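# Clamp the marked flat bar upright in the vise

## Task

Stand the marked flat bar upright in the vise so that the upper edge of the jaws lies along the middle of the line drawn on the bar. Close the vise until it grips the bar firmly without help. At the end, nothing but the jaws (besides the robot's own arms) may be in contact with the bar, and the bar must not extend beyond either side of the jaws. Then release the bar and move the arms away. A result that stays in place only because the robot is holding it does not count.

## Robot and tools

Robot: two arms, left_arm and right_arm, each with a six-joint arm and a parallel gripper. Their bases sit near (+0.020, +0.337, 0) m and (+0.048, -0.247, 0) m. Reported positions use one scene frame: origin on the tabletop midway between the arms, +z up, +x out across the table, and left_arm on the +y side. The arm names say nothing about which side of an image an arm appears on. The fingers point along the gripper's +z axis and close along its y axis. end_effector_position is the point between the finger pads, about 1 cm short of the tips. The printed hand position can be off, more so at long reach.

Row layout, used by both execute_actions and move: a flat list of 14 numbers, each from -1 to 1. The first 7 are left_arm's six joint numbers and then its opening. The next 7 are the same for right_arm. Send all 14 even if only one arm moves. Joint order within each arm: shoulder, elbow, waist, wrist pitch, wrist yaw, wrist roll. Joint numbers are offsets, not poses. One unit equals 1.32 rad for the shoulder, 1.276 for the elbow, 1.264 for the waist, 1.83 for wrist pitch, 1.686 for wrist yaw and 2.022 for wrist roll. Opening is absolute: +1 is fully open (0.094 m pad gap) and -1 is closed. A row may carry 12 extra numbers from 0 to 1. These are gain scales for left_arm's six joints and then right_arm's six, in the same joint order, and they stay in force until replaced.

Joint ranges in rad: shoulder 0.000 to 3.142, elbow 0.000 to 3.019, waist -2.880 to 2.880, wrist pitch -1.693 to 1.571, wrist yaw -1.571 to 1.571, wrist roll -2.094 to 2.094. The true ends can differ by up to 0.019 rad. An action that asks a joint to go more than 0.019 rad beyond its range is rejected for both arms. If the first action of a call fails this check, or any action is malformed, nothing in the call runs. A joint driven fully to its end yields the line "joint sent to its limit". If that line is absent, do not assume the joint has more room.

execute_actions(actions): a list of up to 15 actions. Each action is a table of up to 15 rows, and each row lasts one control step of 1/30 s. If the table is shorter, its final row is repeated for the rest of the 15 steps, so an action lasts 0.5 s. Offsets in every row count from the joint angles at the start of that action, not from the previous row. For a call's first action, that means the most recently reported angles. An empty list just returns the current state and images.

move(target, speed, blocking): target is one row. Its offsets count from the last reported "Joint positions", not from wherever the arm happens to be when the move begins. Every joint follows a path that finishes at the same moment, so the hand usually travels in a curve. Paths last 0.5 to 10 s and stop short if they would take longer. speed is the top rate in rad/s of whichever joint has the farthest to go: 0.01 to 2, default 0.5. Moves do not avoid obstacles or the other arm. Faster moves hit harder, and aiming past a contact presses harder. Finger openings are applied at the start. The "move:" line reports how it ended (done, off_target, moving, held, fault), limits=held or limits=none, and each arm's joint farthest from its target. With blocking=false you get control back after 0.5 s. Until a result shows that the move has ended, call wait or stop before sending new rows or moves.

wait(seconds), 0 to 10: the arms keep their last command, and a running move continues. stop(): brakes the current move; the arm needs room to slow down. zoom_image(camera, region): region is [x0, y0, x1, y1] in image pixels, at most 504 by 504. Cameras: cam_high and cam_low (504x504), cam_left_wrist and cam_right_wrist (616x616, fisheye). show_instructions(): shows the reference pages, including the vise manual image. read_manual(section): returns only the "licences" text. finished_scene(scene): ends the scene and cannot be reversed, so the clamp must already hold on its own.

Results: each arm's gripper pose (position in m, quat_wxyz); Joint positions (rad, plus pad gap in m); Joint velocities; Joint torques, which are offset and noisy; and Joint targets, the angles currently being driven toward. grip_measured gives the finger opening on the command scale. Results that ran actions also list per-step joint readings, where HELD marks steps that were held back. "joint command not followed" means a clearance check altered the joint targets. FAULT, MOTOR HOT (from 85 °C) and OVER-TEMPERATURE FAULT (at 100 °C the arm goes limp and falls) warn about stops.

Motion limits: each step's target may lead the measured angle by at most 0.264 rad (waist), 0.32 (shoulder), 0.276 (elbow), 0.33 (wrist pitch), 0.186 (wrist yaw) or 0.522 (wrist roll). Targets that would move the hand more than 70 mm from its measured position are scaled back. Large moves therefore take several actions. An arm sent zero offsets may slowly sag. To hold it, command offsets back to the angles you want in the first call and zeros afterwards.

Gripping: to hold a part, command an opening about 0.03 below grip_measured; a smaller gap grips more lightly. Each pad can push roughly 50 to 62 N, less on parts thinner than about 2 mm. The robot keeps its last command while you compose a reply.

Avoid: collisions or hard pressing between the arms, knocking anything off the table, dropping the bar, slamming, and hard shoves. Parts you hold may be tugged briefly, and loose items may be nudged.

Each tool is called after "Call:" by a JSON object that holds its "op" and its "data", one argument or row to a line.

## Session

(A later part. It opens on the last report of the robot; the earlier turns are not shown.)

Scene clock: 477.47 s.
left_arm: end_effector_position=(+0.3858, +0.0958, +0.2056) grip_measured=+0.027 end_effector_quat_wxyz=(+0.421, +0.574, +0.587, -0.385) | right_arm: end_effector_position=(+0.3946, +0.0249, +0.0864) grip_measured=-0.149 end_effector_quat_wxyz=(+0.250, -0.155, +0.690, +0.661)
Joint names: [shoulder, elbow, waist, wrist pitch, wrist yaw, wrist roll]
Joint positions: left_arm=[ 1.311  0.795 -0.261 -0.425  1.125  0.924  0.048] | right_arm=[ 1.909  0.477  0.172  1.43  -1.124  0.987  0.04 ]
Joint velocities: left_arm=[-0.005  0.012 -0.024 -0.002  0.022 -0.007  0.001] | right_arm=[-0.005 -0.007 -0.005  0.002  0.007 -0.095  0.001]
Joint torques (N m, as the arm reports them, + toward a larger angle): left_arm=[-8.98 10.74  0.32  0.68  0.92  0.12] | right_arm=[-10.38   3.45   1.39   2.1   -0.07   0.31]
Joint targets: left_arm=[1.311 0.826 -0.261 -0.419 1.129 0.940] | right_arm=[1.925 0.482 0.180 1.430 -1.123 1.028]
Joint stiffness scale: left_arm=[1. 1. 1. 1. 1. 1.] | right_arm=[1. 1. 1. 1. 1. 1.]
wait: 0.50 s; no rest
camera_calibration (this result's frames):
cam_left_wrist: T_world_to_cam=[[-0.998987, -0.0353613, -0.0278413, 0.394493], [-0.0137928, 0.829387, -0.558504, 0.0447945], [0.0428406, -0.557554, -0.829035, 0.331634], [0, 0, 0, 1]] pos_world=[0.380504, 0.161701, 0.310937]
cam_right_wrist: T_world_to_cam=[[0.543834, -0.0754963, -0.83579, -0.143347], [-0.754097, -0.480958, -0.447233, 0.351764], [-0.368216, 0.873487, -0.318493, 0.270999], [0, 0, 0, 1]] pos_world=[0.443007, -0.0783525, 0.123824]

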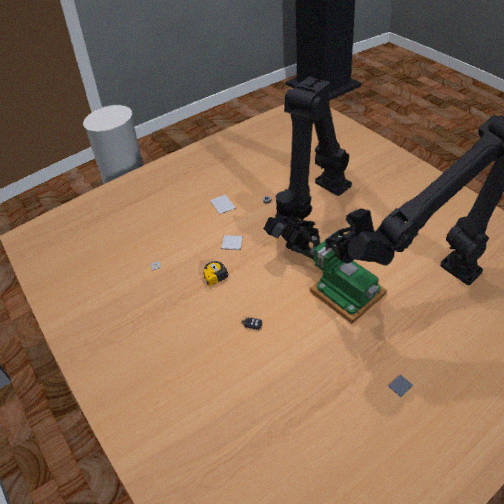

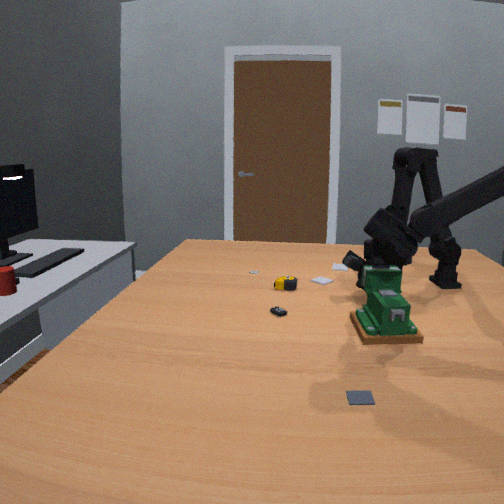

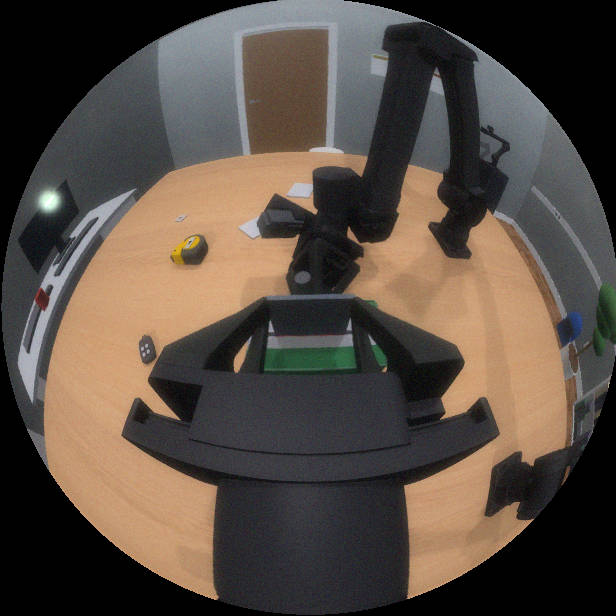

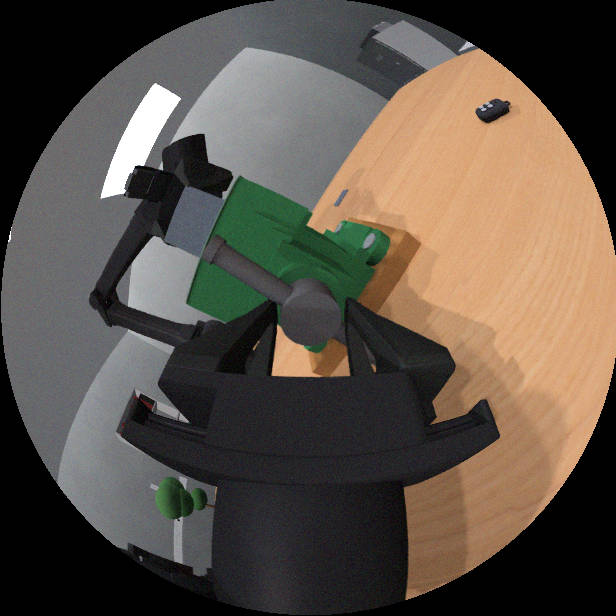

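Call:
{"op": "execute_actions", "data": {
  "actions": [
    [[0,0.025,0,0.003,0.002,0.009,-0.01, 0.012,0.004,0.006,0,0.001,0.03,-0.149],[0,0.025,0,0.003,0.002,0.009,-0.01, 0.012,0.004,0.006,0,0.001,0.045,-0.149],[0,0.025,0,0.003,0.002,0.009,-0.01, 0.012,0.004,0.006,0,0.001,0.06,-0.149],[0,0.025,0,0.003,0.002,0.009,-0.01, 0.012,0.004,0.006,0,0.001,0.075,-0.149],[0,0.025,0,0.003,0.002,0.009,-0.01, 0.012,0.004,0.006,0,0.001,0.09,-0.149],[0,0.025,0,0.003,0.002,0.009,-0.01, 0.012,0.004,0.006,0,0.001,0.105,-0.149],[0,0.025,0,0.003,0.002,0.009,-0.01, 0.012,0.004,0.006,0,0.001,0.12,-0.149],[0,0.025,0,0.003,0.002,0.009,-0.01, 0.012,0.004,0.006,0,0.001,0.135,-0.149],[0,0.025,0,0.003,0.002,0.009,-0.01, 0.012,0.004,0.006,0,0.001,0.15,-0.149],[0,0.025,0,0.003,0.002,0.009,-0.01, 0.012,0.004,0.006,0,0.001,0.165,-0.149],[0,0.025,0,0.003,0.002,0.009,-0.01, 0.012,0.004,0.006,0,0.001,0.18,-0.149],[0,0.025,0,0.003,0.002,0.009,-0.01, 0.012,0.004,0.006,0,0.001,0.195,-0.149],[0,0.025,0,0.003,0.002,0.009,-0.01, 0.012,0.004,0.006,0,0.001,0.21,-0.149],[0,0.025,0,0.003,0.002,0.009,-0.01, 0.012,0.004,0.006,0,0.001,0.225,-0.149],[0,0.025,0,0.003,0.002,0.009,-0.01, 0.012,0.004,0.006,0,0.001,0.24,-0.149]],
    [[0,0.025,0,0.003,0.002,0.009,-0.01, 0.012,0.004,0.006,0,0.001,0.095,-0.149],[0,0.025,0,0.003,0.002,0.009,-0.01, 0.012,0.004,0.006,0,0.001,0.11,-0.149],[0,0.025,0,0.003,0.002,0.009,-0.01, 0.012,0.004,0.006,0,0.001,0.125,-0.149],[0,0.025,0,0.003,0.002,0.009,-0.01, 0.012,0.004,0.006,0,0.001,0.14,-0.149],[0,0.025,0,0.003,0.002,0.009,-0.01, 0.012,0.004,0.006,0,0.001,0.155,-0.149],[0,0.025,0,0.003,0.002,0.009,-0.01, 0.012,0.004,0.006,0,0.001,0.17,-0.149],[0,0.025,0,0.003,0.002,0.009,-0.01, 0.012,0.004,0.006,0,0.001,0.185,-0.149],[0,0.025,0,0.003,0.002,0.009,-0.01, 0.012,0.004,0.006,0,0.001,0.2,-0.149],[0,0.025,0,0.003,0.002,0.009,-0.01, 0.012,0.004,0.006,0,0.001,0.215,-0.149],[0,0.025,0,0.003,0.002,0.009,-0.01, 0.012,0.004,0.006,0,0.001,0.23,-0.149],[0,0.025,0,0.003,0.002,0.009,-0.01, 0.012,0.004,0.006,0,0.001,0.24,-0.149],[0,0.025,0,0.003,0.002,0.009,-0.01, 0.012,0.004,0.006,0,0.001,0.25,-0.149],[0,0.025,0,0.003,0.002,0.009,-0.01, 0.012,0.004,0.006,0,0.001,0.255,-0.149],[0,0.025,0,0.003,0.002,0.009,-0.01, 0.012,0.004,0.006,0,0.001,0.255,-0.149],[0,0.025,0,0.003,0.002,0.009,-0.01, 0.012,0.004,0.006,0,0.001,0.255,-0.149]]
  ]
}}

Call:
{"op": "wait", "data": {
  "seconds": 0.5
}}

Scene clock: 484.07 s.
left_arm: end_effector_position=(+0.3858, +0.0958, +0.2056) grip_measured=+0.027 end_effector_quat_wxyz=(+0.421, +0.574, +0.587, -0.385) | right_arm: end_effector_position=(+0.3949, +0.0244, +0.0868) grip_measured=-0.143 end_effector_quat_wxyz=(+0.045, +0.055, +0.705, +0.706)
Joint names: [shoulder, elbow, waist, wrist pitch, wrist yaw, wrist roll]
Joint positions: left_arm=[ 1.311  0.795 -0.261 -0.425  1.125  0.924  0.048] | right_arm=[ 1.909  0.477  0.17   1.433 -1.124  1.585  0.04 ]
Joint velocities: left_arm=[ 0.005  0.002  0.005 -0.017 -0.051  0.022  0.   ] | right_arm=[-0.015 -0.002 -0.015  0.007 -0.066  0.11  -0.   ]
Joint torques (N m, as the arm reports them, + toward a larger angle): left_arm=[-9.26 10.98 -0.88  0.75  0.91  0.09] | right_arm=[-10.48   3.45   1.46   1.9    0.     2.32]
Joint targets: left_arm=[1.311 0.826 -0.261 -0.419 1.129 0.943] | right_arm=[1.925 0.482 0.179 1.430 -1.122 1.824]
Joint stiffness scale: left_arm=[1. 1. 1. 1. 1. 1.] | right_arm=[1. 1. 1. 1. 1. 1.]
Step readings (joint positions; steps 1 to 15: 1st action; 16 to 30: 2nd action):
0: left_arm=[1.311 0.795 -0.261 -0.425 1.125 0.924] | right_arm=[1.909 0.477 0.172 1.430 -1.124 0.990]
1: left_arm=[1.311 0.795 -0.261 -0.425 1.125 0.924] | right_arm=[1.909 0.477 0.172 1.430 -1.124 0.993]
2: left_arm=[1.311 0.795 -0.261 -0.425 1.125 0.924] | right_arm=[1.909 0.477 0.172 1.430 -1.124 1.000]
4: left_arm=[1.311 0.795 -0.261 -0.425 1.125 0.924] | right_arm=[1.909 0.477 0.172 1.430 -1.124 1.028]
8: left_arm=[1.311 0.795 -0.261 -0.425 1.125 0.924] | right_arm=[1.909 0.477 0.172 1.430 -1.124 1.115]
15: left_arm=[1.311 0.795 -0.261 -0.425 1.125 0.924] | right_arm=[1.909 0.477 0.172 1.430 -1.124 1.309]
16: left_arm=[1.311 0.795 -0.261 -0.425 1.125 0.924] | right_arm=[1.909 0.477 0.172 1.430 -1.124 1.338]
17: left_arm=[1.311 0.795 -0.261 -0.425 1.125 0.924] | right_arm=[1.909 0.477 0.172 1.430 -1.124 1.367]
19: left_arm=[1.311 0.795 -0.261 -0.425 1.125 0.924] | right_arm=[1.909 0.477 0.172 1.430 -1.124 1.426]
23: left_arm=[1.311 0.795 -0.261 -0.425 1.125 0.924] | right_arm=[1.909 0.477 0.171 1.431 -1.124 1.508]
30: Joint positions above
camera_calibration (this result's frames):
cam_left_wrist: T_world_to_cam=[[-0.998987, -0.0353613, -0.0278413, 0.394493], [-0.0137928, 0.829387, -0.558504, 0.0447945], [0.0428406, -0.557554, -0.829035, 0.331634], [0, 0, 0, 1]] pos_world=[0.380504, 0.161701, 0.310937]
cam_right_wrist: T_world_to_cam=[[-0.0136187, 0.00489986, -0.999895, 0.0892281], [-0.887527, -0.460651, 0.00983088, 0.364499], [-0.460555, 0.887568, 0.0106222, 0.279277], [0, 0, 0, 1]] pos_world=[0.45334, -0.080408, 0.0826688]

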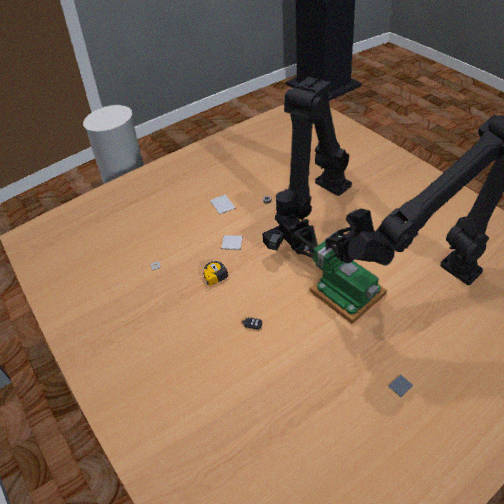

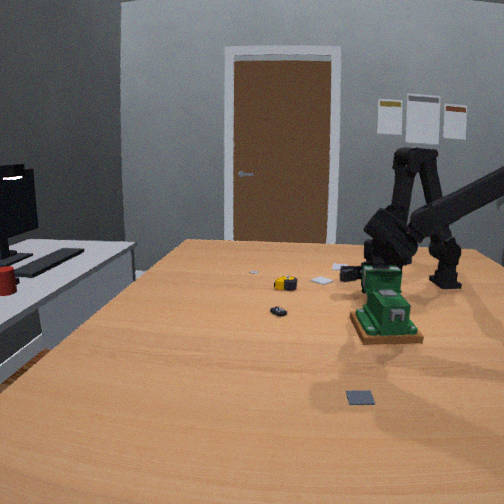

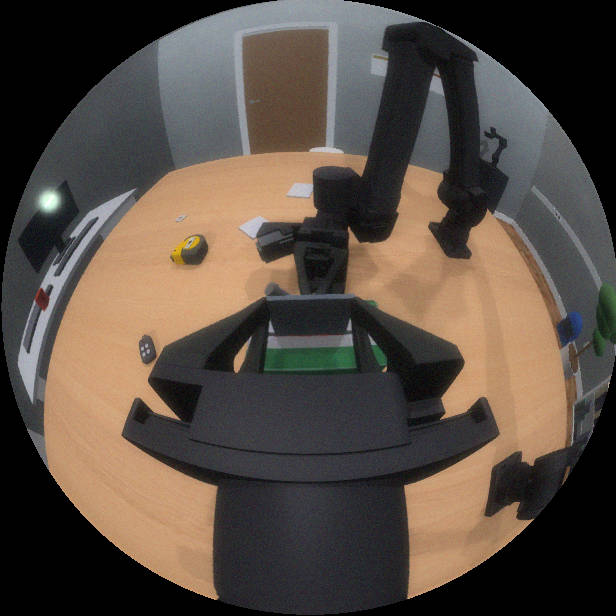

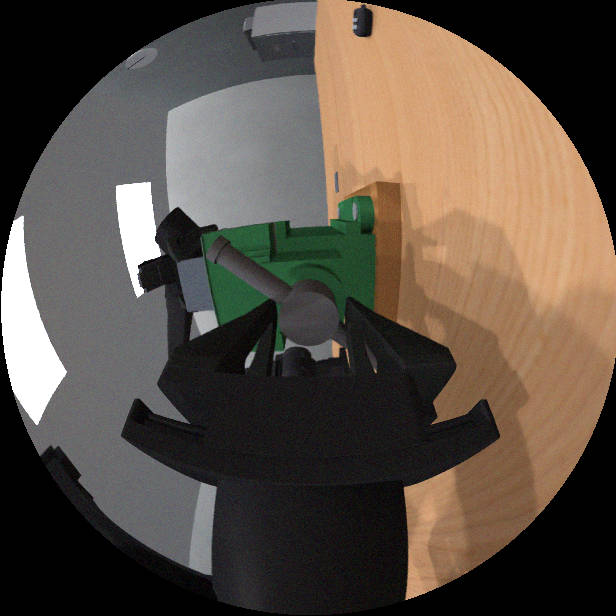

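Scene clock: 484.57 s.
left_arm: end_effector_position=(+0.3858, +0.0958, +0.2056) grip_measured=+0.027 end_effector_quat_wxyz=(+0.421, +0.574, +0.587, -0.385) | right_arm: end_effector_position=(+0.3949, +0.0244, +0.0869) grip_measured=-0.143 end_effector_quat_wxyz=(+0.043, +0.057, +0.705, +0.706)
Joint names: [shoulder, elbow, waist, wrist pitch, wrist yaw, wrist roll]
Joint positions: left_arm=[ 1.311  0.795 -0.261 -0.425  1.125  0.924  0.048] | right_arm=[ 1.909  0.477  0.17   1.434 -1.124  1.592  0.04 ]
Joint velocities: left_arm=[-0.015 -0.017 -0.005  0.002  0.081 -0.022  0.002] | right_arm=[ 0.005 -0.022 -0.005  0.002 -0.081 -0.022  0.001]
Joint torques (N m, as the arm reports them, + toward a larger angle): left_arm=[-9.62 10.61 -0.58  0.9   0.88  0.16] | right_arm=[-10.42   3.44   1.5    1.93   0.     2.43]
Joint targets: left_arm=[1.311 0.826 -0.261 -0.419 1.129 0.943] | right_arm=[1.925 0.482 0.179 1.430 -1.122 1.824]
Joint stiffness scale: left_arm=[1. 1. 1. 1. 1. 1.] | right_arm=[1. 1. 1. 1. 1. 1.]
wait: 0.50 s; at rest by 0.27 s
camera_calibration (this result's frames):
cam_left_wrist: T_world_to_cam=[[-0.998987, -0.0353613, -0.0278413, 0.394493], [-0.0137928, 0.829387, -0.558504, 0.0447945], [0.0428406, -0.557554, -0.829035, 0.331634], [0, 0, 0, 1]] pos_world=[0.380504, 0.161701, 0.310937]
cam_right_wrist: T_world_to_cam=[[-0.0193095, 0.0060477, -0.999795, 0.0915518], [-0.887456, -0.460668, 0.0143533, 0.364077], [-0.460487, 0.887552, 0.0142623, 0.278933], [0, 0, 0, 1]] pos_world=[0.453316, -0.0804027, 0.0823291]

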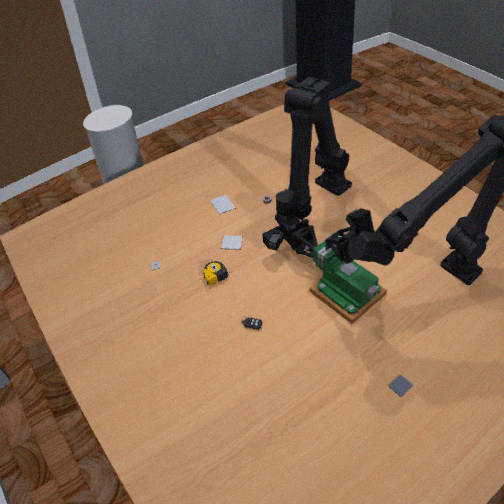

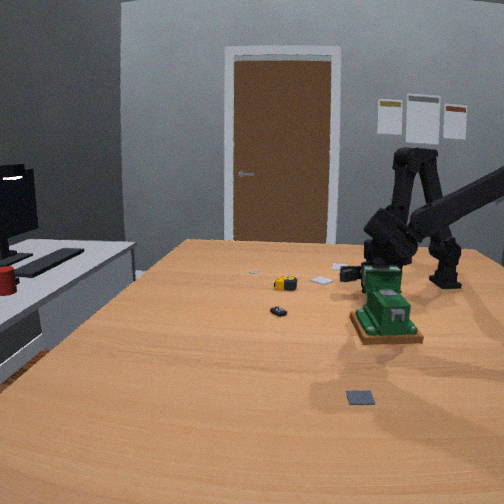

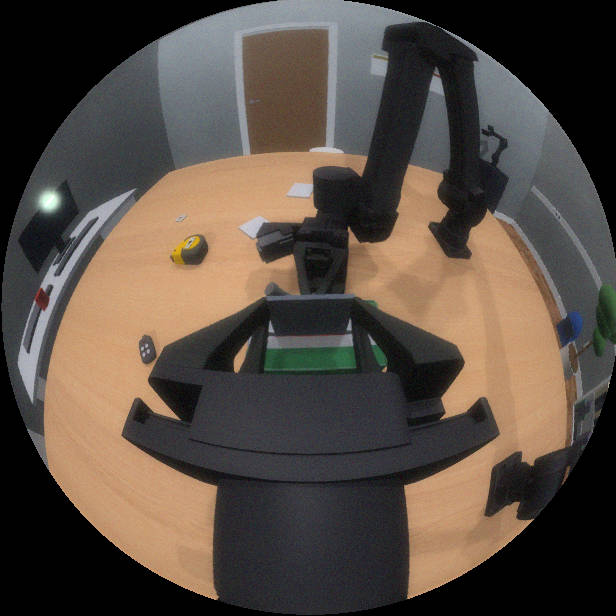

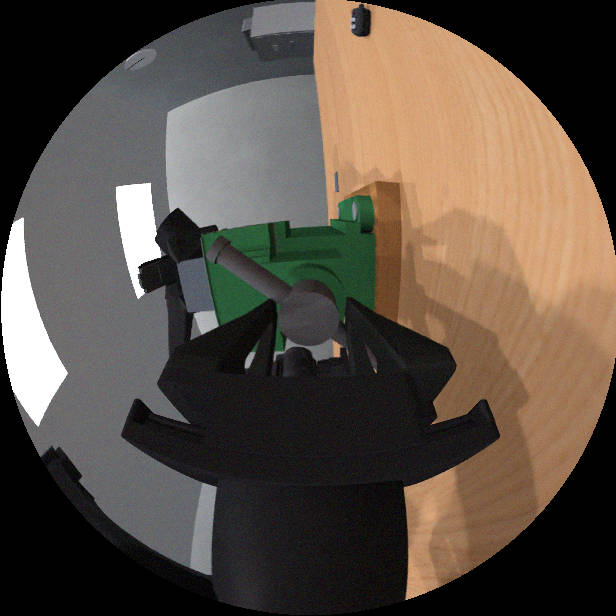

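Call:
{"op": "zoom_image", "data": {
  "camera": "cam_left_wrist",
  "region": [260, 320, 360, 350]
}}

Call:
{"op": "zoom_image", "data": {
  "camera": "cam_low",
  "region": [340, 230, 440, 300]
}}

Region (260, 320, 360, 350) of cam_left_wrist's 616x616 image, scaled by 5.040, with more detail than that image has; it fills the top 151 rows of this view, and the rest is white.

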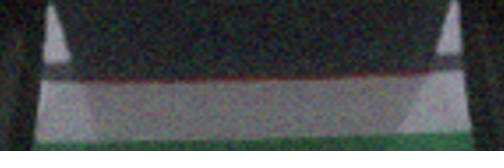

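Region (340, 230, 440, 300) of cam_low's 504x504 image, scaled by 5.040, with more detail than that image has; it fills the top 353 rows of this view, and the rest is white.

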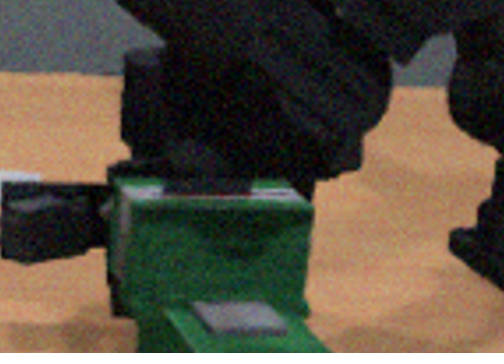

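Call:
{"op": "execute_actions", "data": {
  "actions": [
    [[0,0.025,0,0.003,0.002,0.006,-0.01, 0.012,0.004,0.007,-0.002,0.001,0.125,-0.149],[0,0.025,0,0.003,0.002,0.006,-0.01, 0.012,0.004,0.007,-0.002,0.001,0.135,-0.149],[0,0.025,0,0.003,0.002,0.006,-0.01, 0.012,0.004,0.007,-0.002,0.001,0.145,-0.149],[0,0.025,0,0.003,0.002,0.006,-0.01, 0.012,0.004,0.007,-0.002,0.001,0.155,-0.149],[0,0.025,0,0.003,0.002,0.006,-0.01, 0.012,0.004,0.007,-0.002,0.001,0.165,-0.149],[0,0.025,0,0.003,0.002,0.006,-0.01, 0.012,0.004,0.007,-0.002,0.001,0.175,-0.149],[0,0.025,0,0.003,0.002,0.006,-0.01, 0.012,0.004,0.007,-0.002,0.001,0.185,-0.149],[0,0.025,0,0.003,0.002,0.006,-0.01, 0.012,0.004,0.007,-0.002,0.001,0.195,-0.149],[0,0.025,0,0.003,0.002,0.006,-0.01, 0.012,0.004,0.007,-0.002,0.001,0.205,-0.149],[0,0.025,0,0.003,0.002,0.006,-0.01, 0.012,0.004,0.007,-0.002,0.001,0.215,-0.149],[0,0.025,0,0.003,0.002,0.006,-0.01, 0.012,0.004,0.007,-0.002,0.001,0.225,-0.149],[0,0.025,0,0.003,0.002,0.006,-0.01, 0.012,0.004,0.007,-0.002,0.001,0.235,-0.149]]
  ]
}}

Call:
{"op": "wait", "data": {
  "seconds": 0.5
}}

Scene clock: 488.13 s.
left_arm: end_effector_position=(+0.3858, +0.0958, +0.2056) grip_measured=+0.027 end_effector_quat_wxyz=(+0.421, +0.574, +0.587, -0.385) | right_arm: end_effector_position=(+0.3947, +0.0240, +0.0868) grip_measured=-0.139 end_effector_quat_wxyz=(+0.006, +0.094, +0.699, +0.708)
Joint names: [shoulder, elbow, waist, wrist pitch, wrist yaw, wrist roll]
Joint positions: left_arm=[ 1.311  0.795 -0.261 -0.425  1.125  0.924  0.048] | right_arm=[ 1.914  0.477  0.169  1.446 -1.126  1.704  0.04 ]
Joint velocities: left_arm=[-0.005 -0.002 -0.015 -0.002  0.022  0.037  0.001] | right_arm=[ 0.005  0.017 -0.015  0.007 -0.037  0.11   0.   ]
Joint torques (N m, as the arm reports them, + toward a larger angle): left_arm=[-9.02 10.85 -0.28  0.63  0.92  0.08] | right_arm=[-10.57   3.4    1.65   1.28   0.03   3.79]
Joint targets: left_arm=[1.311 0.826 -0.261 -0.419 1.129 0.937] | right_arm=[1.925 0.482 0.179 1.431 -1.123 2.067]
Joint stiffness scale: left_arm=[1. 1. 1. 1. 1. 1.] | right_arm=[1. 1. 1. 1. 1. 1.]
Step readings (joint positions):
0: left_arm=[1.311 0.795 -0.261 -0.425 1.125 0.924] | right_arm=[1.909 0.477 0.170 1.434 -1.124 1.592]
1: left_arm=[1.311 0.795 -0.261 -0.425 1.125 0.924] | right_arm=[1.910 0.477 0.170 1.434 -1.125 1.595]
2: left_arm=[1.311 0.795 -0.261 -0.425 1.125 0.924] | right_arm=[1.910 0.477 0.170 1.434 -1.125 1.600]
4: left_arm=[1.311 0.795 -0.261 -0.425 1.125 0.924] | right_arm=[1.910 0.477 0.170 1.435 -1.125 1.615]
8: left_arm=[1.311 0.795 -0.261 -0.425 1.125 0.924] | right_arm=[1.911 0.477 0.170 1.439 -1.125 1.651]
15: Joint positions above
camera_calibration (this result's frames):
cam_left_wrist: T_world_to_cam=[[-0.998992, -0.0354946, -0.0274839, 0.394434], [-0.0141024, 0.829374, -0.558515, 0.0449176], [0.0426187, -0.557565, -0.829039, 0.331721], [0, 0, 0, 1]] pos_world=[0.380533, 0.161703, 0.310937]
cam_right_wrist: T_world_to_cam=[[-0.123099, 0.023983, -0.992105, 0.131294], [-0.881299, -0.462249, 0.098176, 0.354069], [-0.456245, 0.886426, 0.0780386, 0.272056], [0, 0, 0, 1]] pos_world=[0.452327, -0.0806384, 0.0742654]

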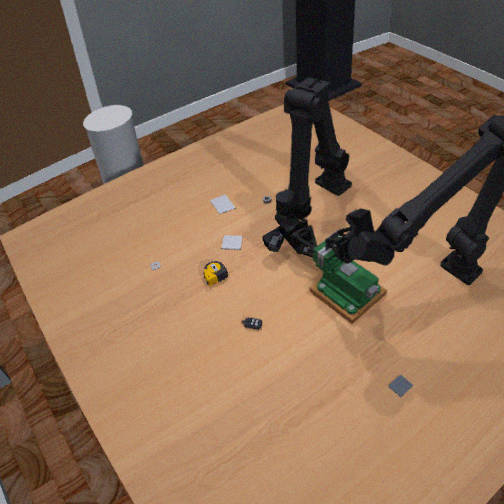

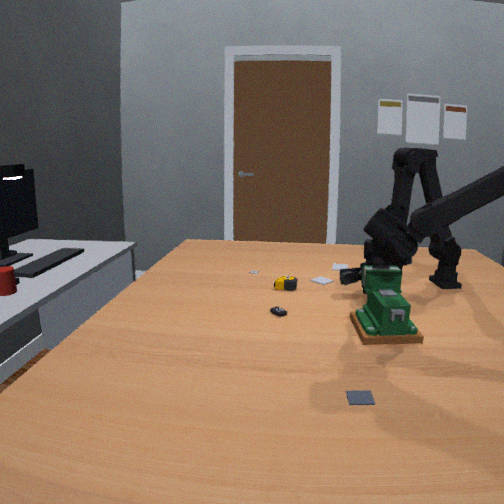

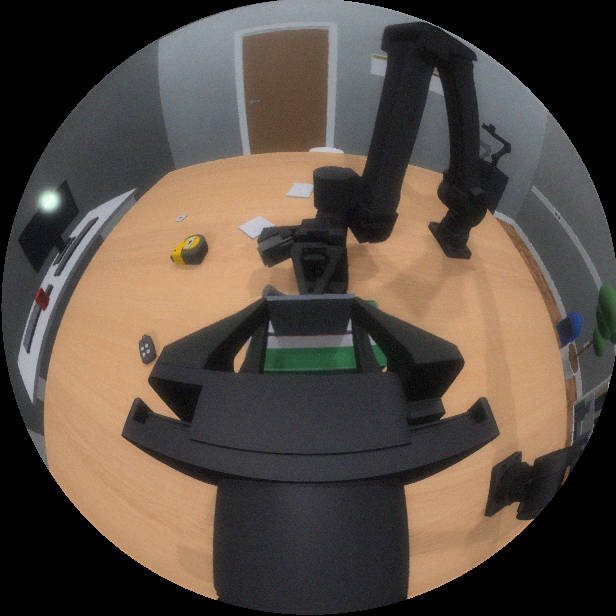

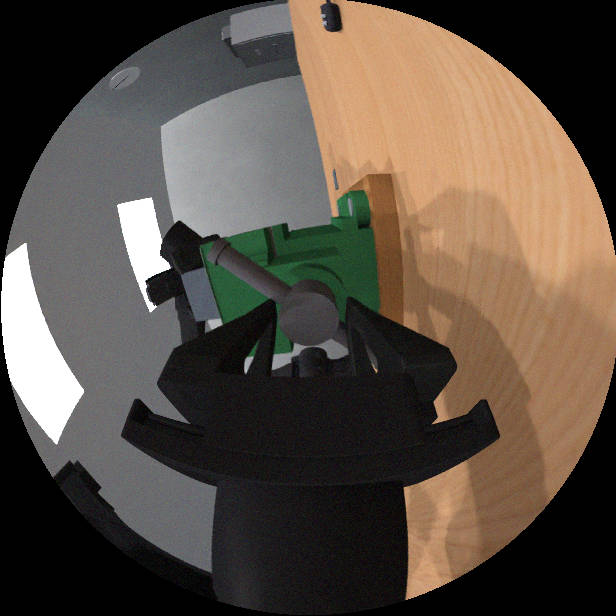

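Scene clock: 488.63 s.
left_arm: end_effector_position=(+0.3858, +0.0958, +0.2056) grip_measured=+0.027 end_effector_quat_wxyz=(+0.421, +0.574, +0.587, -0.385) | right_arm: end_effector_position=(+0.3947, +0.0240, +0.0868) grip_measured=-0.139 end_effector_quat_wxyz=(+0.005, +0.095, +0.699, +0.709)
Joint names: [shoulder, elbow, waist, wrist pitch, wrist yaw, wrist roll]
Joint positions: left_arm=[ 1.311  0.795 -0.261 -0.425  1.125  0.924  0.048] | right_arm=[ 1.914  0.477  0.169  1.448 -1.126  1.708  0.04 ]
Joint velocities: left_arm=[-0.005  0.002  0.005 -0.017  0.022  0.125 -0.   ] | right_arm=[-0.005  0.002 -0.005 -0.017 -0.051  0.007  0.   ]
Joint torques (N m, as the arm reports them, + toward a larger angle): left_arm=[-9.26 10.75  0.13  0.89  0.86  0.05] | right_arm=[-10.88   3.39   1.62   1.34   0.03   3.85]
Joint targets: left_arm=[1.311 0.826 -0.261 -0.419 1.129 0.937] | right_arm=[1.925 0.482 0.179 1.431 -1.123 2.067]
Joint stiffness scale: left_arm=[1. 1. 1. 1. 1. 1.] | right_arm=[1. 1. 1. 1. 1. 1.]
wait: 0.50 s; at rest by 0.23 s
camera_calibration (this result's frames):
cam_left_wrist: T_world_to_cam=[[-0.998992, -0.0354946, -0.0274839, 0.394434], [-0.0141024, 0.829374, -0.558515, 0.0449176], [0.0426187, -0.557565, -0.829039, 0.331721], [0, 0, 0, 1]] pos_world=[0.380533, 0.161703, 0.310937]
cam_right_wrist: T_world_to_cam=[[-0.126123, 0.024742, -0.991706, 0.132453], [-0.880989, -0.462339, 0.100507, 0.353727], [-0.456017, 0.886358, 0.0801089, 0.271784], [0, 0, 0, 1]] pos_world=[0.452273, -0.0806332, 0.0740302]

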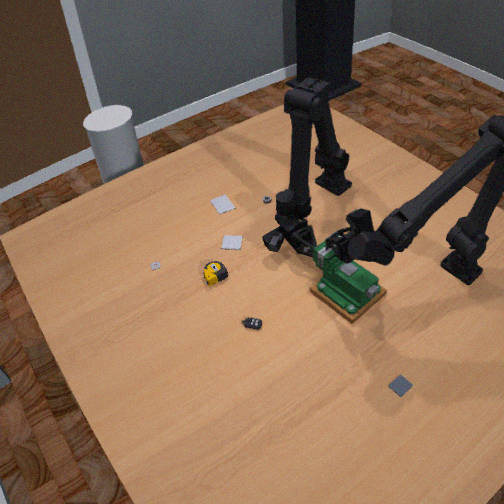

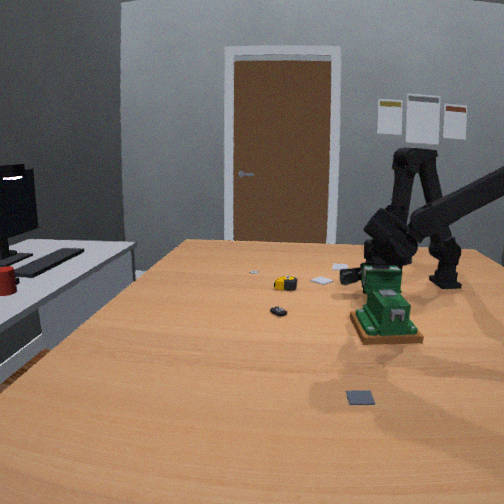

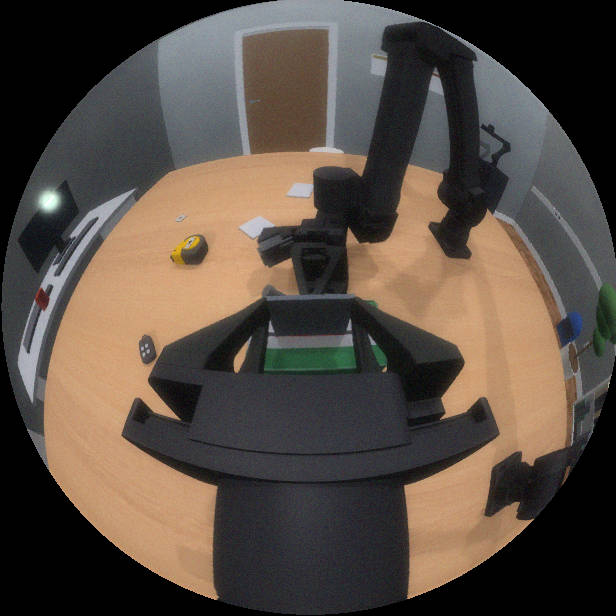

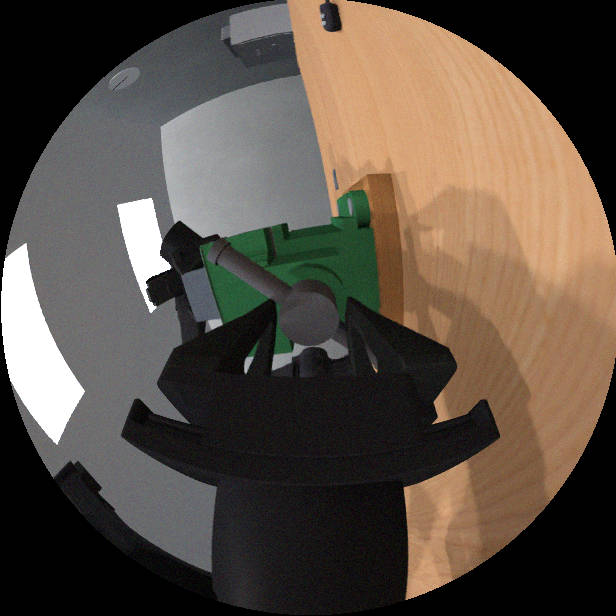

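Call:
{"op": "execute_actions", "data": {
  "actions": [
    [[0,0.025,0,0.003,0.002,0.004,-0.01, 0.008,0.004,0.007,-0.009,0.001,0.16,-0.149],[0,0.025,0,0.003,0.002,0.004,-0.01, 0.007,0.004,0.006,-0.009,0.001,0.14,-0.149],[0,0.025,0,0.003,0.002,0.004,-0.01, 0.006,0.004,0.005,-0.009,0.001,0.12,-0.149],[0,0.025,0,0.003,0.002,0.004,-0.01, 0.005,0.004,0.004,-0.009,0.001,0.1,-0.149],[0,0.025,0,0.003,0.002,0.004,-0.01, 0.004,0.004,0.003,-0.009,0.001,0.08,-0.149],[0,0.025,0,0.003,0.002,0.004,-0.01, 0.003,0.004,0.002,-0.009,0.001,0.06,-0.149],[0,0.025,0,0.003,0.002,0.004,-0.01, 0.002,0.004,0.001,-0.009,0.001,0.04,-0.149],[0,0.025,0,0.003,0.002,0.004,-0.01, 0.001,0.004,0,-0.009,0,0.02,-0.149],[0,0.025,0,0.003,0.002,0.004,-0.01, 0,0.004,0,-0.009,0,0.0,-0.149],[0,0.025,0,0.003,0.002,0.004,-0.01, 0,0.004,0,-0.009,0,-0.02,-0.149],[0,0.025,0,0.003,0.002,0.004,-0.01, 0,0.004,0,-0.009,0,-0.04,-0.149],[0,0.025,0,0.003,0.002,0.004,-0.01, 0,0.004,-0.002,-0.009,0,-0.06,-0.149],[0,0.025,0,0.003,0.002,0.004,-0.01, 0,0.004,-0.004,-0.009,0,-0.08,-0.149],[0,0.025,0,0.003,0.002,0.004,-0.01, 0,0.004,-0.006,-0.009,0,-0.1,-0.149],[0,0.025,0,0.003,0.002,0.004,-0.01, 0,0.004,-0.008,-0.009,0,-0.12,-0.149]],
    [[0,0.025,0,0.003,0.002,0.004,-0.01, 0,0.004,-0.011,-0.008,-0.003,-0.1,-0.149],[0,0.025,0,0.003,0.002,0.004,-0.01, 0,0.004,-0.015,-0.009,-0.007,-0.125,-0.149],[0,0.025,0,0.003,0.002,0.004,-0.01, 0,0.004,-0.019,-0.01,-0.011,-0.15,-0.149],[0,0.025,0,0.003,0.002,0.004,-0.01, 0,0.004,-0.023,-0.011,-0.015,-0.175,-0.149],[0,0.025,0,0.003,0.002,0.004,-0.01, 0,0.004,-0.027,-0.012,-0.019,-0.2,-0.149],[0,0.025,0,0.003,0.002,0.004,-0.01, 0,0.004,-0.031,-0.013,-0.023,-0.225,-0.149],[0,0.025,0,0.003,0.002,0.004,-0.01, 0,0.004,-0.035,-0.014,-0.027,-0.25,-0.149],[0,0.025,0,0.003,0.002,0.004,-0.01, 0,0.004,-0.039,-0.015,-0.031,-0.275,-0.149],[0,0.025,0,0.003,0.002,0.004,-0.01, 0,0.004,-0.043,-0.016,-0.035,-0.3,-0.149],[0,0.025,0,0.003,0.002,0.004,-0.01, 0,0.004,-0.047,-0.017,-0.039,-0.325,-0.149],[0,0.025,0,0.003,0.002,0.004,-0.01, 0,0.004,-0.05,-0.018,-0.043,-0.35,-0.149],[0,0.025,0,0.003,0.002,0.004,-0.01, 0,0.004,-0.052,-0.018,-0.046,-0.375,-0.149],[0,0.025,0,0.003,0.002,0.004,-0.01, 0,0.004,-0.052,-0.018,-0.048,-0.4,-0.149],[0,0.025,0,0.003,0.002,0.004,-0.01, 0,0.004,-0.052,-0.018,-0.048,-0.425,-0.149],[0,0.025,0,0.003,0.002,0.004,-0.01, 0,0.004,-0.052,-0.018,-0.048,-0.45,-0.149]],
    [[0,0.025,0,0.003,0.002,0.004,-0.01, -0.012,0.004,-0.008,-0.004,-0.002,-0.135,-0.149],[0,0.025,0,0.003,0.002,0.004,-0.01, -0.016,0.004,-0.008,-0.004,-0.002,-0.16,-0.149],[0,0.025,0,0.003,0.002,0.004,-0.01, -0.02,0.004,-0.008,-0.004,-0.002,-0.185,-0.149],[0,0.025,0,0.003,0.002,0.004,-0.01, -0.024,0.004,-0.008,-0.004,-0.002,-0.21,-0.149],[0,0.025,0,0.003,0.002,0.004,-0.01, -0.028,0.004,-0.008,-0.004,-0.002,-0.235,-0.149],[0,0.025,0,0.003,0.002,0.004,-0.01, -0.032,0.004,-0.008,-0.004,-0.002,-0.26,-0.149],[0,0.025,0,0.003,0.002,0.004,-0.01, -0.036,0.004,-0.008,-0.004,-0.002,-0.285,-0.149],[0,0.025,0,0.003,0.002,0.004,-0.01, -0.04,0.004,-0.008,-0.004,-0.002,-0.31,-0.149],[0,0.025,0,0.003,0.002,0.004,-0.01, -0.044,0.004,-0.008,-0.004,-0.002,-0.335,-0.149],[0,0.025,0,0.003,0.002,0.004,-0.01, -0.048,0.004,-0.008,-0.004,-0.002,-0.36,-0.149],[0,0.025,0,0.003,0.002,0.004,-0.01, -0.049,0.004,-0.008,-0.004,-0.002,-0.385,-0.149],[0,0.025,0,0.003,0.002,0.004,-0.01, -0.049,0.004,-0.008,-0.004,-0.002,-0.405,-0.149],[0,0.025,0,0.003,0.002,0.004,-0.01, -0.049,0.004,-0.008,-0.004,-0.002,-0.42,-0.149],[0,0.025,0,0.003,0.002,0.004,-0.01, -0.049,0.004,-0.008,-0.004,-0.002,-0.43,-0.149],[0,0.025,0,0.003,0.002,0.004,-0.01, -0.049,0.004,-0.008,-0.004,-0.002,-0.43,-0.149]]
  ]
}}

Call:
{"op": "wait", "data": {
  "seconds": 0.5
}}

Scene clock: 500.23 s.
left_arm: end_effector_position=(+0.3858, +0.0958, +0.2056) grip_measured=+0.027 end_effector_quat_wxyz=(+0.421, +0.574, +0.587, -0.386) | right_arm: end_effector_position=(+0.3982, +0.0059, +0.1013) grip_measured=-0.148 end_effector_quat_wxyz=(+0.494, -0.424, +0.561, +0.511)
Joint names: [shoulder, elbow, waist, wrist pitch, wrist yaw, wrist roll]
Joint positions: left_arm=[ 1.311  0.795 -0.261 -0.425  1.125  0.924  0.048] | right_arm=[ 1.866  0.477  0.111  1.42  -1.206  0.184  0.04 ]
Joint velocities: left_arm=[-0.015 -0.002 -0.005 -0.002 -0.037  0.007  0.001] | right_arm=[-0.024 -0.022  0.005 -0.022 -0.022 -0.901 -0.001]
Joint torques (N m, as the arm reports them, + toward a larger angle): left_arm=[-8.9  11.1  -0.72  0.97  0.86  0.09] | right_arm=[-12.4    3.76  -0.28   1.65  -0.18  -0.19]
Joint targets: left_arm=[1.311 0.826 -0.261 -0.419 1.129 0.932] | right_arm=[1.850 0.482 0.102 1.413 -1.208 0.034]
Joint stiffness scale: left_arm=[1. 1. 1. 1. 1. 1.] | right_arm=[1. 1. 1. 1. 1. 1.]
Step readings (joint positions; steps 1 to 15: 1st action; 16 to 30: 2nd action; 31 to 45: 3rd action):
0: left_arm=[1.311 0.795 -0.261 -0.425 1.125 0.924] | right_arm=[1.914 0.477 0.169 1.448 -1.126 1.708]
1: left_arm=[1.311 0.795 -0.261 -0.425 1.125 0.924] | right_arm=[1.914 0.477 0.169 1.448 -1.126 1.707]
2: left_arm=[1.311 0.795 -0.261 -0.425 1.125 0.924] | right_arm=[1.914 0.477 0.169 1.448 -1.126 1.704]
4: left_arm=[1.311 0.795 -0.261 -0.425 1.125 0.924] | right_arm=[1.914 0.477 0.169 1.448 -1.126 1.697]
8: left_arm=[1.311 0.795 -0.261 -0.425 1.125 0.924] | right_arm=[1.914 0.477 0.168 1.447 -1.126 1.679]
15: left_arm=[1.311 0.795 -0.261 -0.425 1.125 0.924] | right_arm=[1.914 0.477 0.168 1.441 -1.126 1.588]
16: left_arm=[1.311 0.795 -0.261 -0.425 1.125 0.924] | right_arm=[1.914 0.477 0.168 1.440 -1.127 1.554]
17: left_arm=[1.311 0.795 -0.261 -0.425 1.125 0.924] | right_arm=[1.914 0.477 0.167 1.438 -1.132 1.516]
19: left_arm=[1.311 0.795 -0.261 -0.425 1.125 0.924] | right_arm=[1.914 0.477 0.161 1.434 -1.144 1.432]
23: left_arm=[1.311 0.795 -0.261 -0.425 1.125 0.924] | right_arm=[1.914 0.477 0.140 1.427 -1.170 1.248]
30: left_arm=[1.311 0.795 -0.261 -0.425 1.125 0.924] | right_arm=[1.914 0.477 0.112 1.420 -1.204 0.904]
31: left_arm=[1.311 0.795 -0.261 -0.425 1.125 0.924] | right_arm=[1.914 0.477 0.111 1.420 -1.205 0.854]
32: left_arm=[1.311 0.795 -0.261 -0.425 1.125 0.924] | right_arm=[1.914 0.477 0.111 1.420 -1.205 0.805]
34: left_arm=[1.311 0.795 -0.261 -0.425 1.125 0.924] | right_arm=[1.914 0.477 0.111 1.420 -1.206 0.705]
38: left_arm=[1.311 0.795 -0.261 -0.425 1.125 0.924] | right_arm=[1.900 0.477 0.111 1.420 -1.206 0.505]
45: Joint positions above
camera_calibration (this result's frames):
cam_left_wrist: T_world_to_cam=[[-0.998997, -0.0356279, -0.0271265, 0.394375], [-0.014412, 0.829361, -0.558527, 0.0450406], [0.0423968, -0.557575, -0.829043, 0.331809], [0, 0, 0, 1]] pos_world=[0.380561, 0.161704, 0.310938]
cam_right_wrist: T_world_to_cam=[[0.981214, -0.114464, -0.155296, -0.377138], [-0.192806, -0.553963, -0.809908, 0.165673], [0.00667712, 0.824635, -0.565625, 0.169746], [0, 0, 0, 1]] pos_world=[0.400862, -0.0913708, 0.171625]

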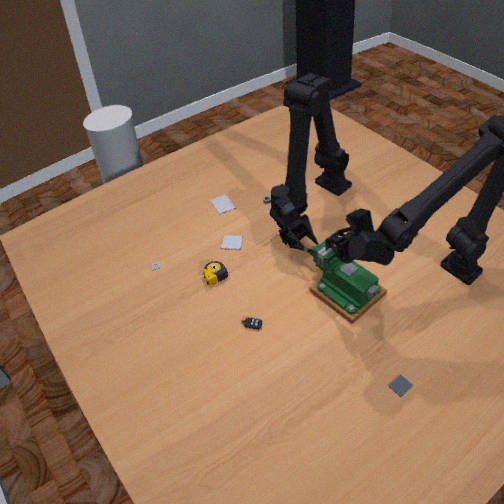

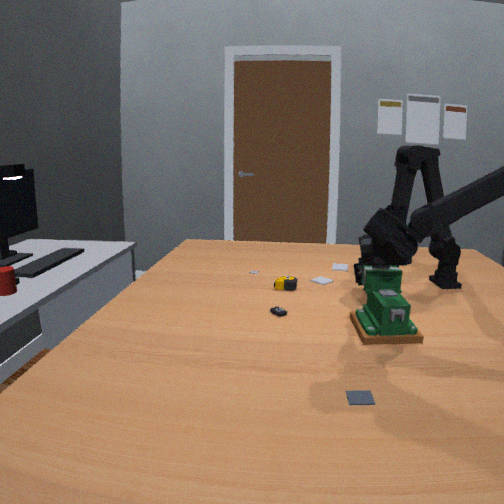

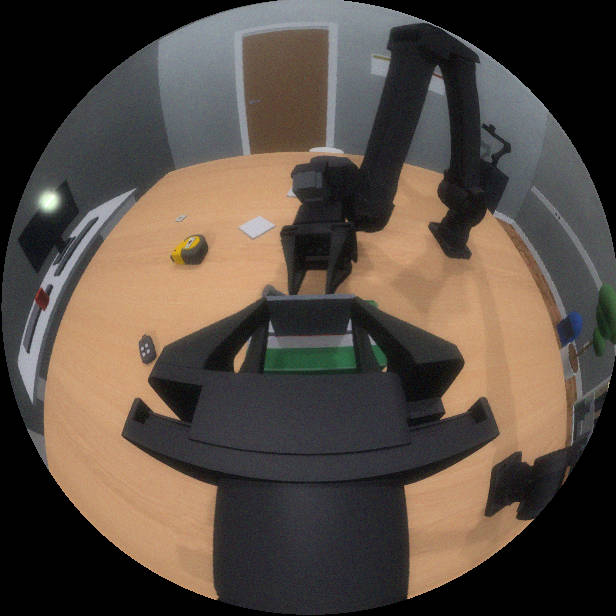

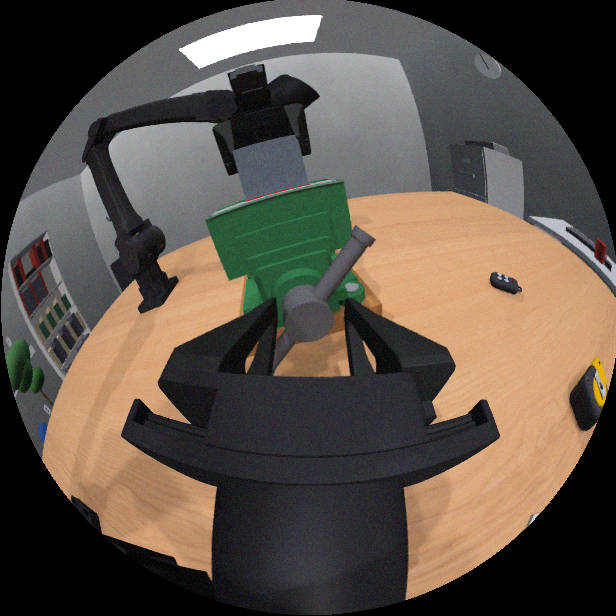

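Scene clock: 500.73 s.
left_arm: end_effector_position=(+0.3858, +0.0958, +0.2056) grip_measured=+0.027 end_effector_quat_wxyz=(+0.421, +0.574, +0.587, -0.386) | right_arm: end_effector_position=(+0.3982, +0.0059, +0.1013) grip_measured=-0.148 end_effector_quat_wxyz=(+0.526, -0.459, +0.532, +0.479)
Joint names: [shoulder, elbow, waist, wrist pitch, wrist yaw, wrist roll]
Joint positions: left_arm=[ 1.311  0.795 -0.261 -0.425  1.125  0.924  0.048] | right_arm=[ 1.866  0.477  0.111  1.42  -1.206  0.055  0.04 ]
Joint velocities: left_arm=[-0.015 -0.007  0.005  0.002 -0.007  0.022  0.001] | right_arm=[ 0.005 -0.007 -0.005  0.002  0.066 -0.007 -0.001]
Joint torques (N m, as the arm reports them, + toward a larger angle): left_arm=[-8.99 10.88  0.66  0.86  0.85 -0.01] | right_arm=[-12.95   3.71  -0.29   1.64  -0.18  -0.22]
Joint targets: left_arm=[1.311 0.826 -0.261 -0.419 1.129 0.932] | right_arm=[1.850 0.482 0.102 1.413 -1.208 0.035]
Joint stiffness scale: left_arm=[1. 1. 1. 1. 1. 1.] | right_arm=[1. 1. 1. 1. 1. 1.]
wait: 0.50 s; no rest
camera_calibration (this result's frames):
cam_left_wrist: T_world_to_cam=[[-0.998997, -0.0356279, -0.0271265, 0.394375], [-0.014412, 0.829361, -0.558527, 0.0450406], [0.0423968, -0.557575, -0.829043, 0.331809], [0, 0, 0, 1]] pos_world=[0.380561, 0.161704, 0.310938]
cam_right_wrist: T_world_to_cam=[[0.992735, -0.117256, -0.0269931, -0.394701], [-0.0891765, -0.566396, -0.819295, 0.125433], [0.0807786, 0.815749, -0.572737, 0.141013], [0, 0, 0, 1]] pos_world=[0.391629, -0.0902675, 0.172876]

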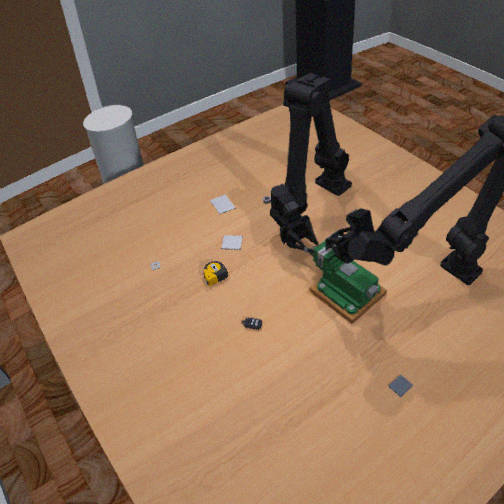

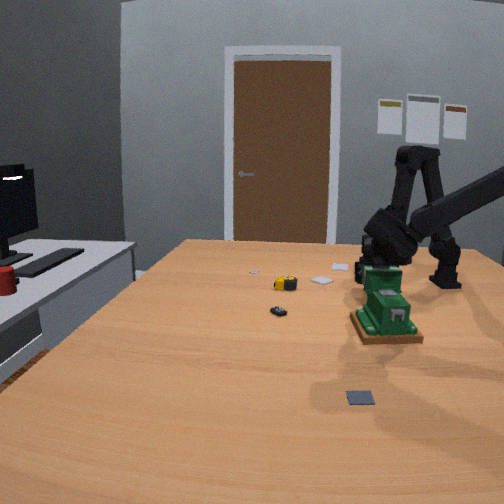

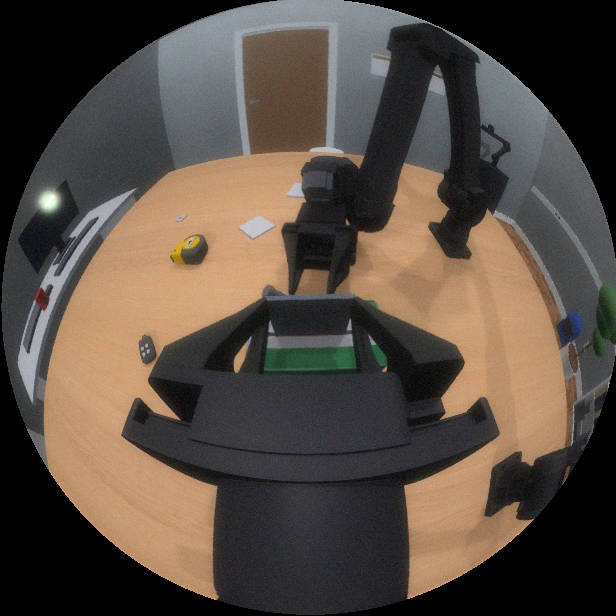

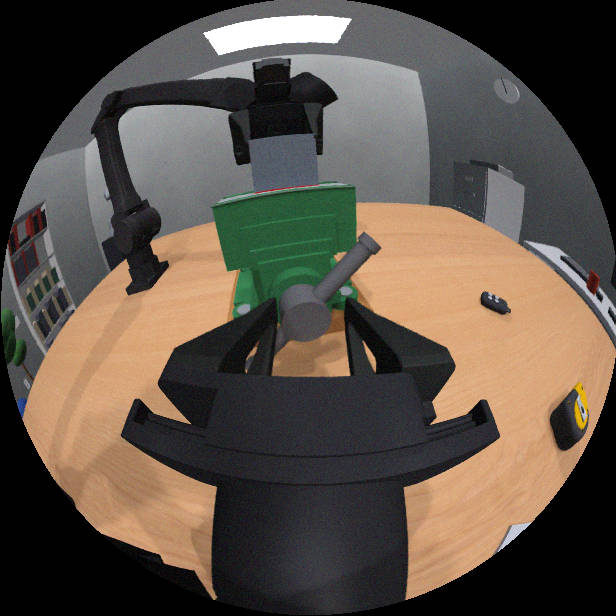

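Call:
{"op": "zoom_image", "data": {
  "camera": "cam_right_wrist",
  "region": [226, 162, 346, 212]
}}

Call:
{"op": "zoom_image", "data": {
  "camera": "cam_right_wrist",
  "region": [245, 170, 329, 205]
}}

Region (226, 162, 346, 212) of cam_right_wrist's 616x616 image, scaled by 4.200, with more detail than that image has; it fills the top 210 rows of this view, and the rest is white.

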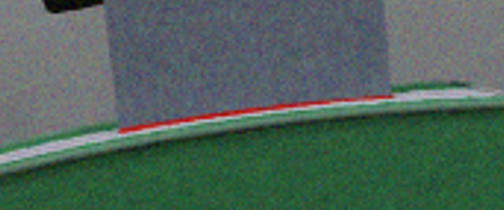

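Region (245, 170, 329, 205) of cam_right_wrist's 616x616 image, scaled by 6.000, with more detail than that image has; it fills the top 210 rows of this view, and the rest is white.

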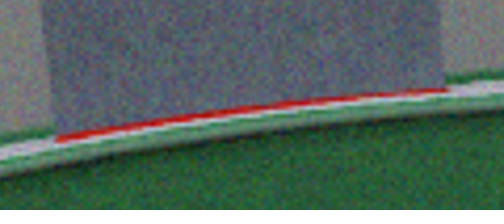

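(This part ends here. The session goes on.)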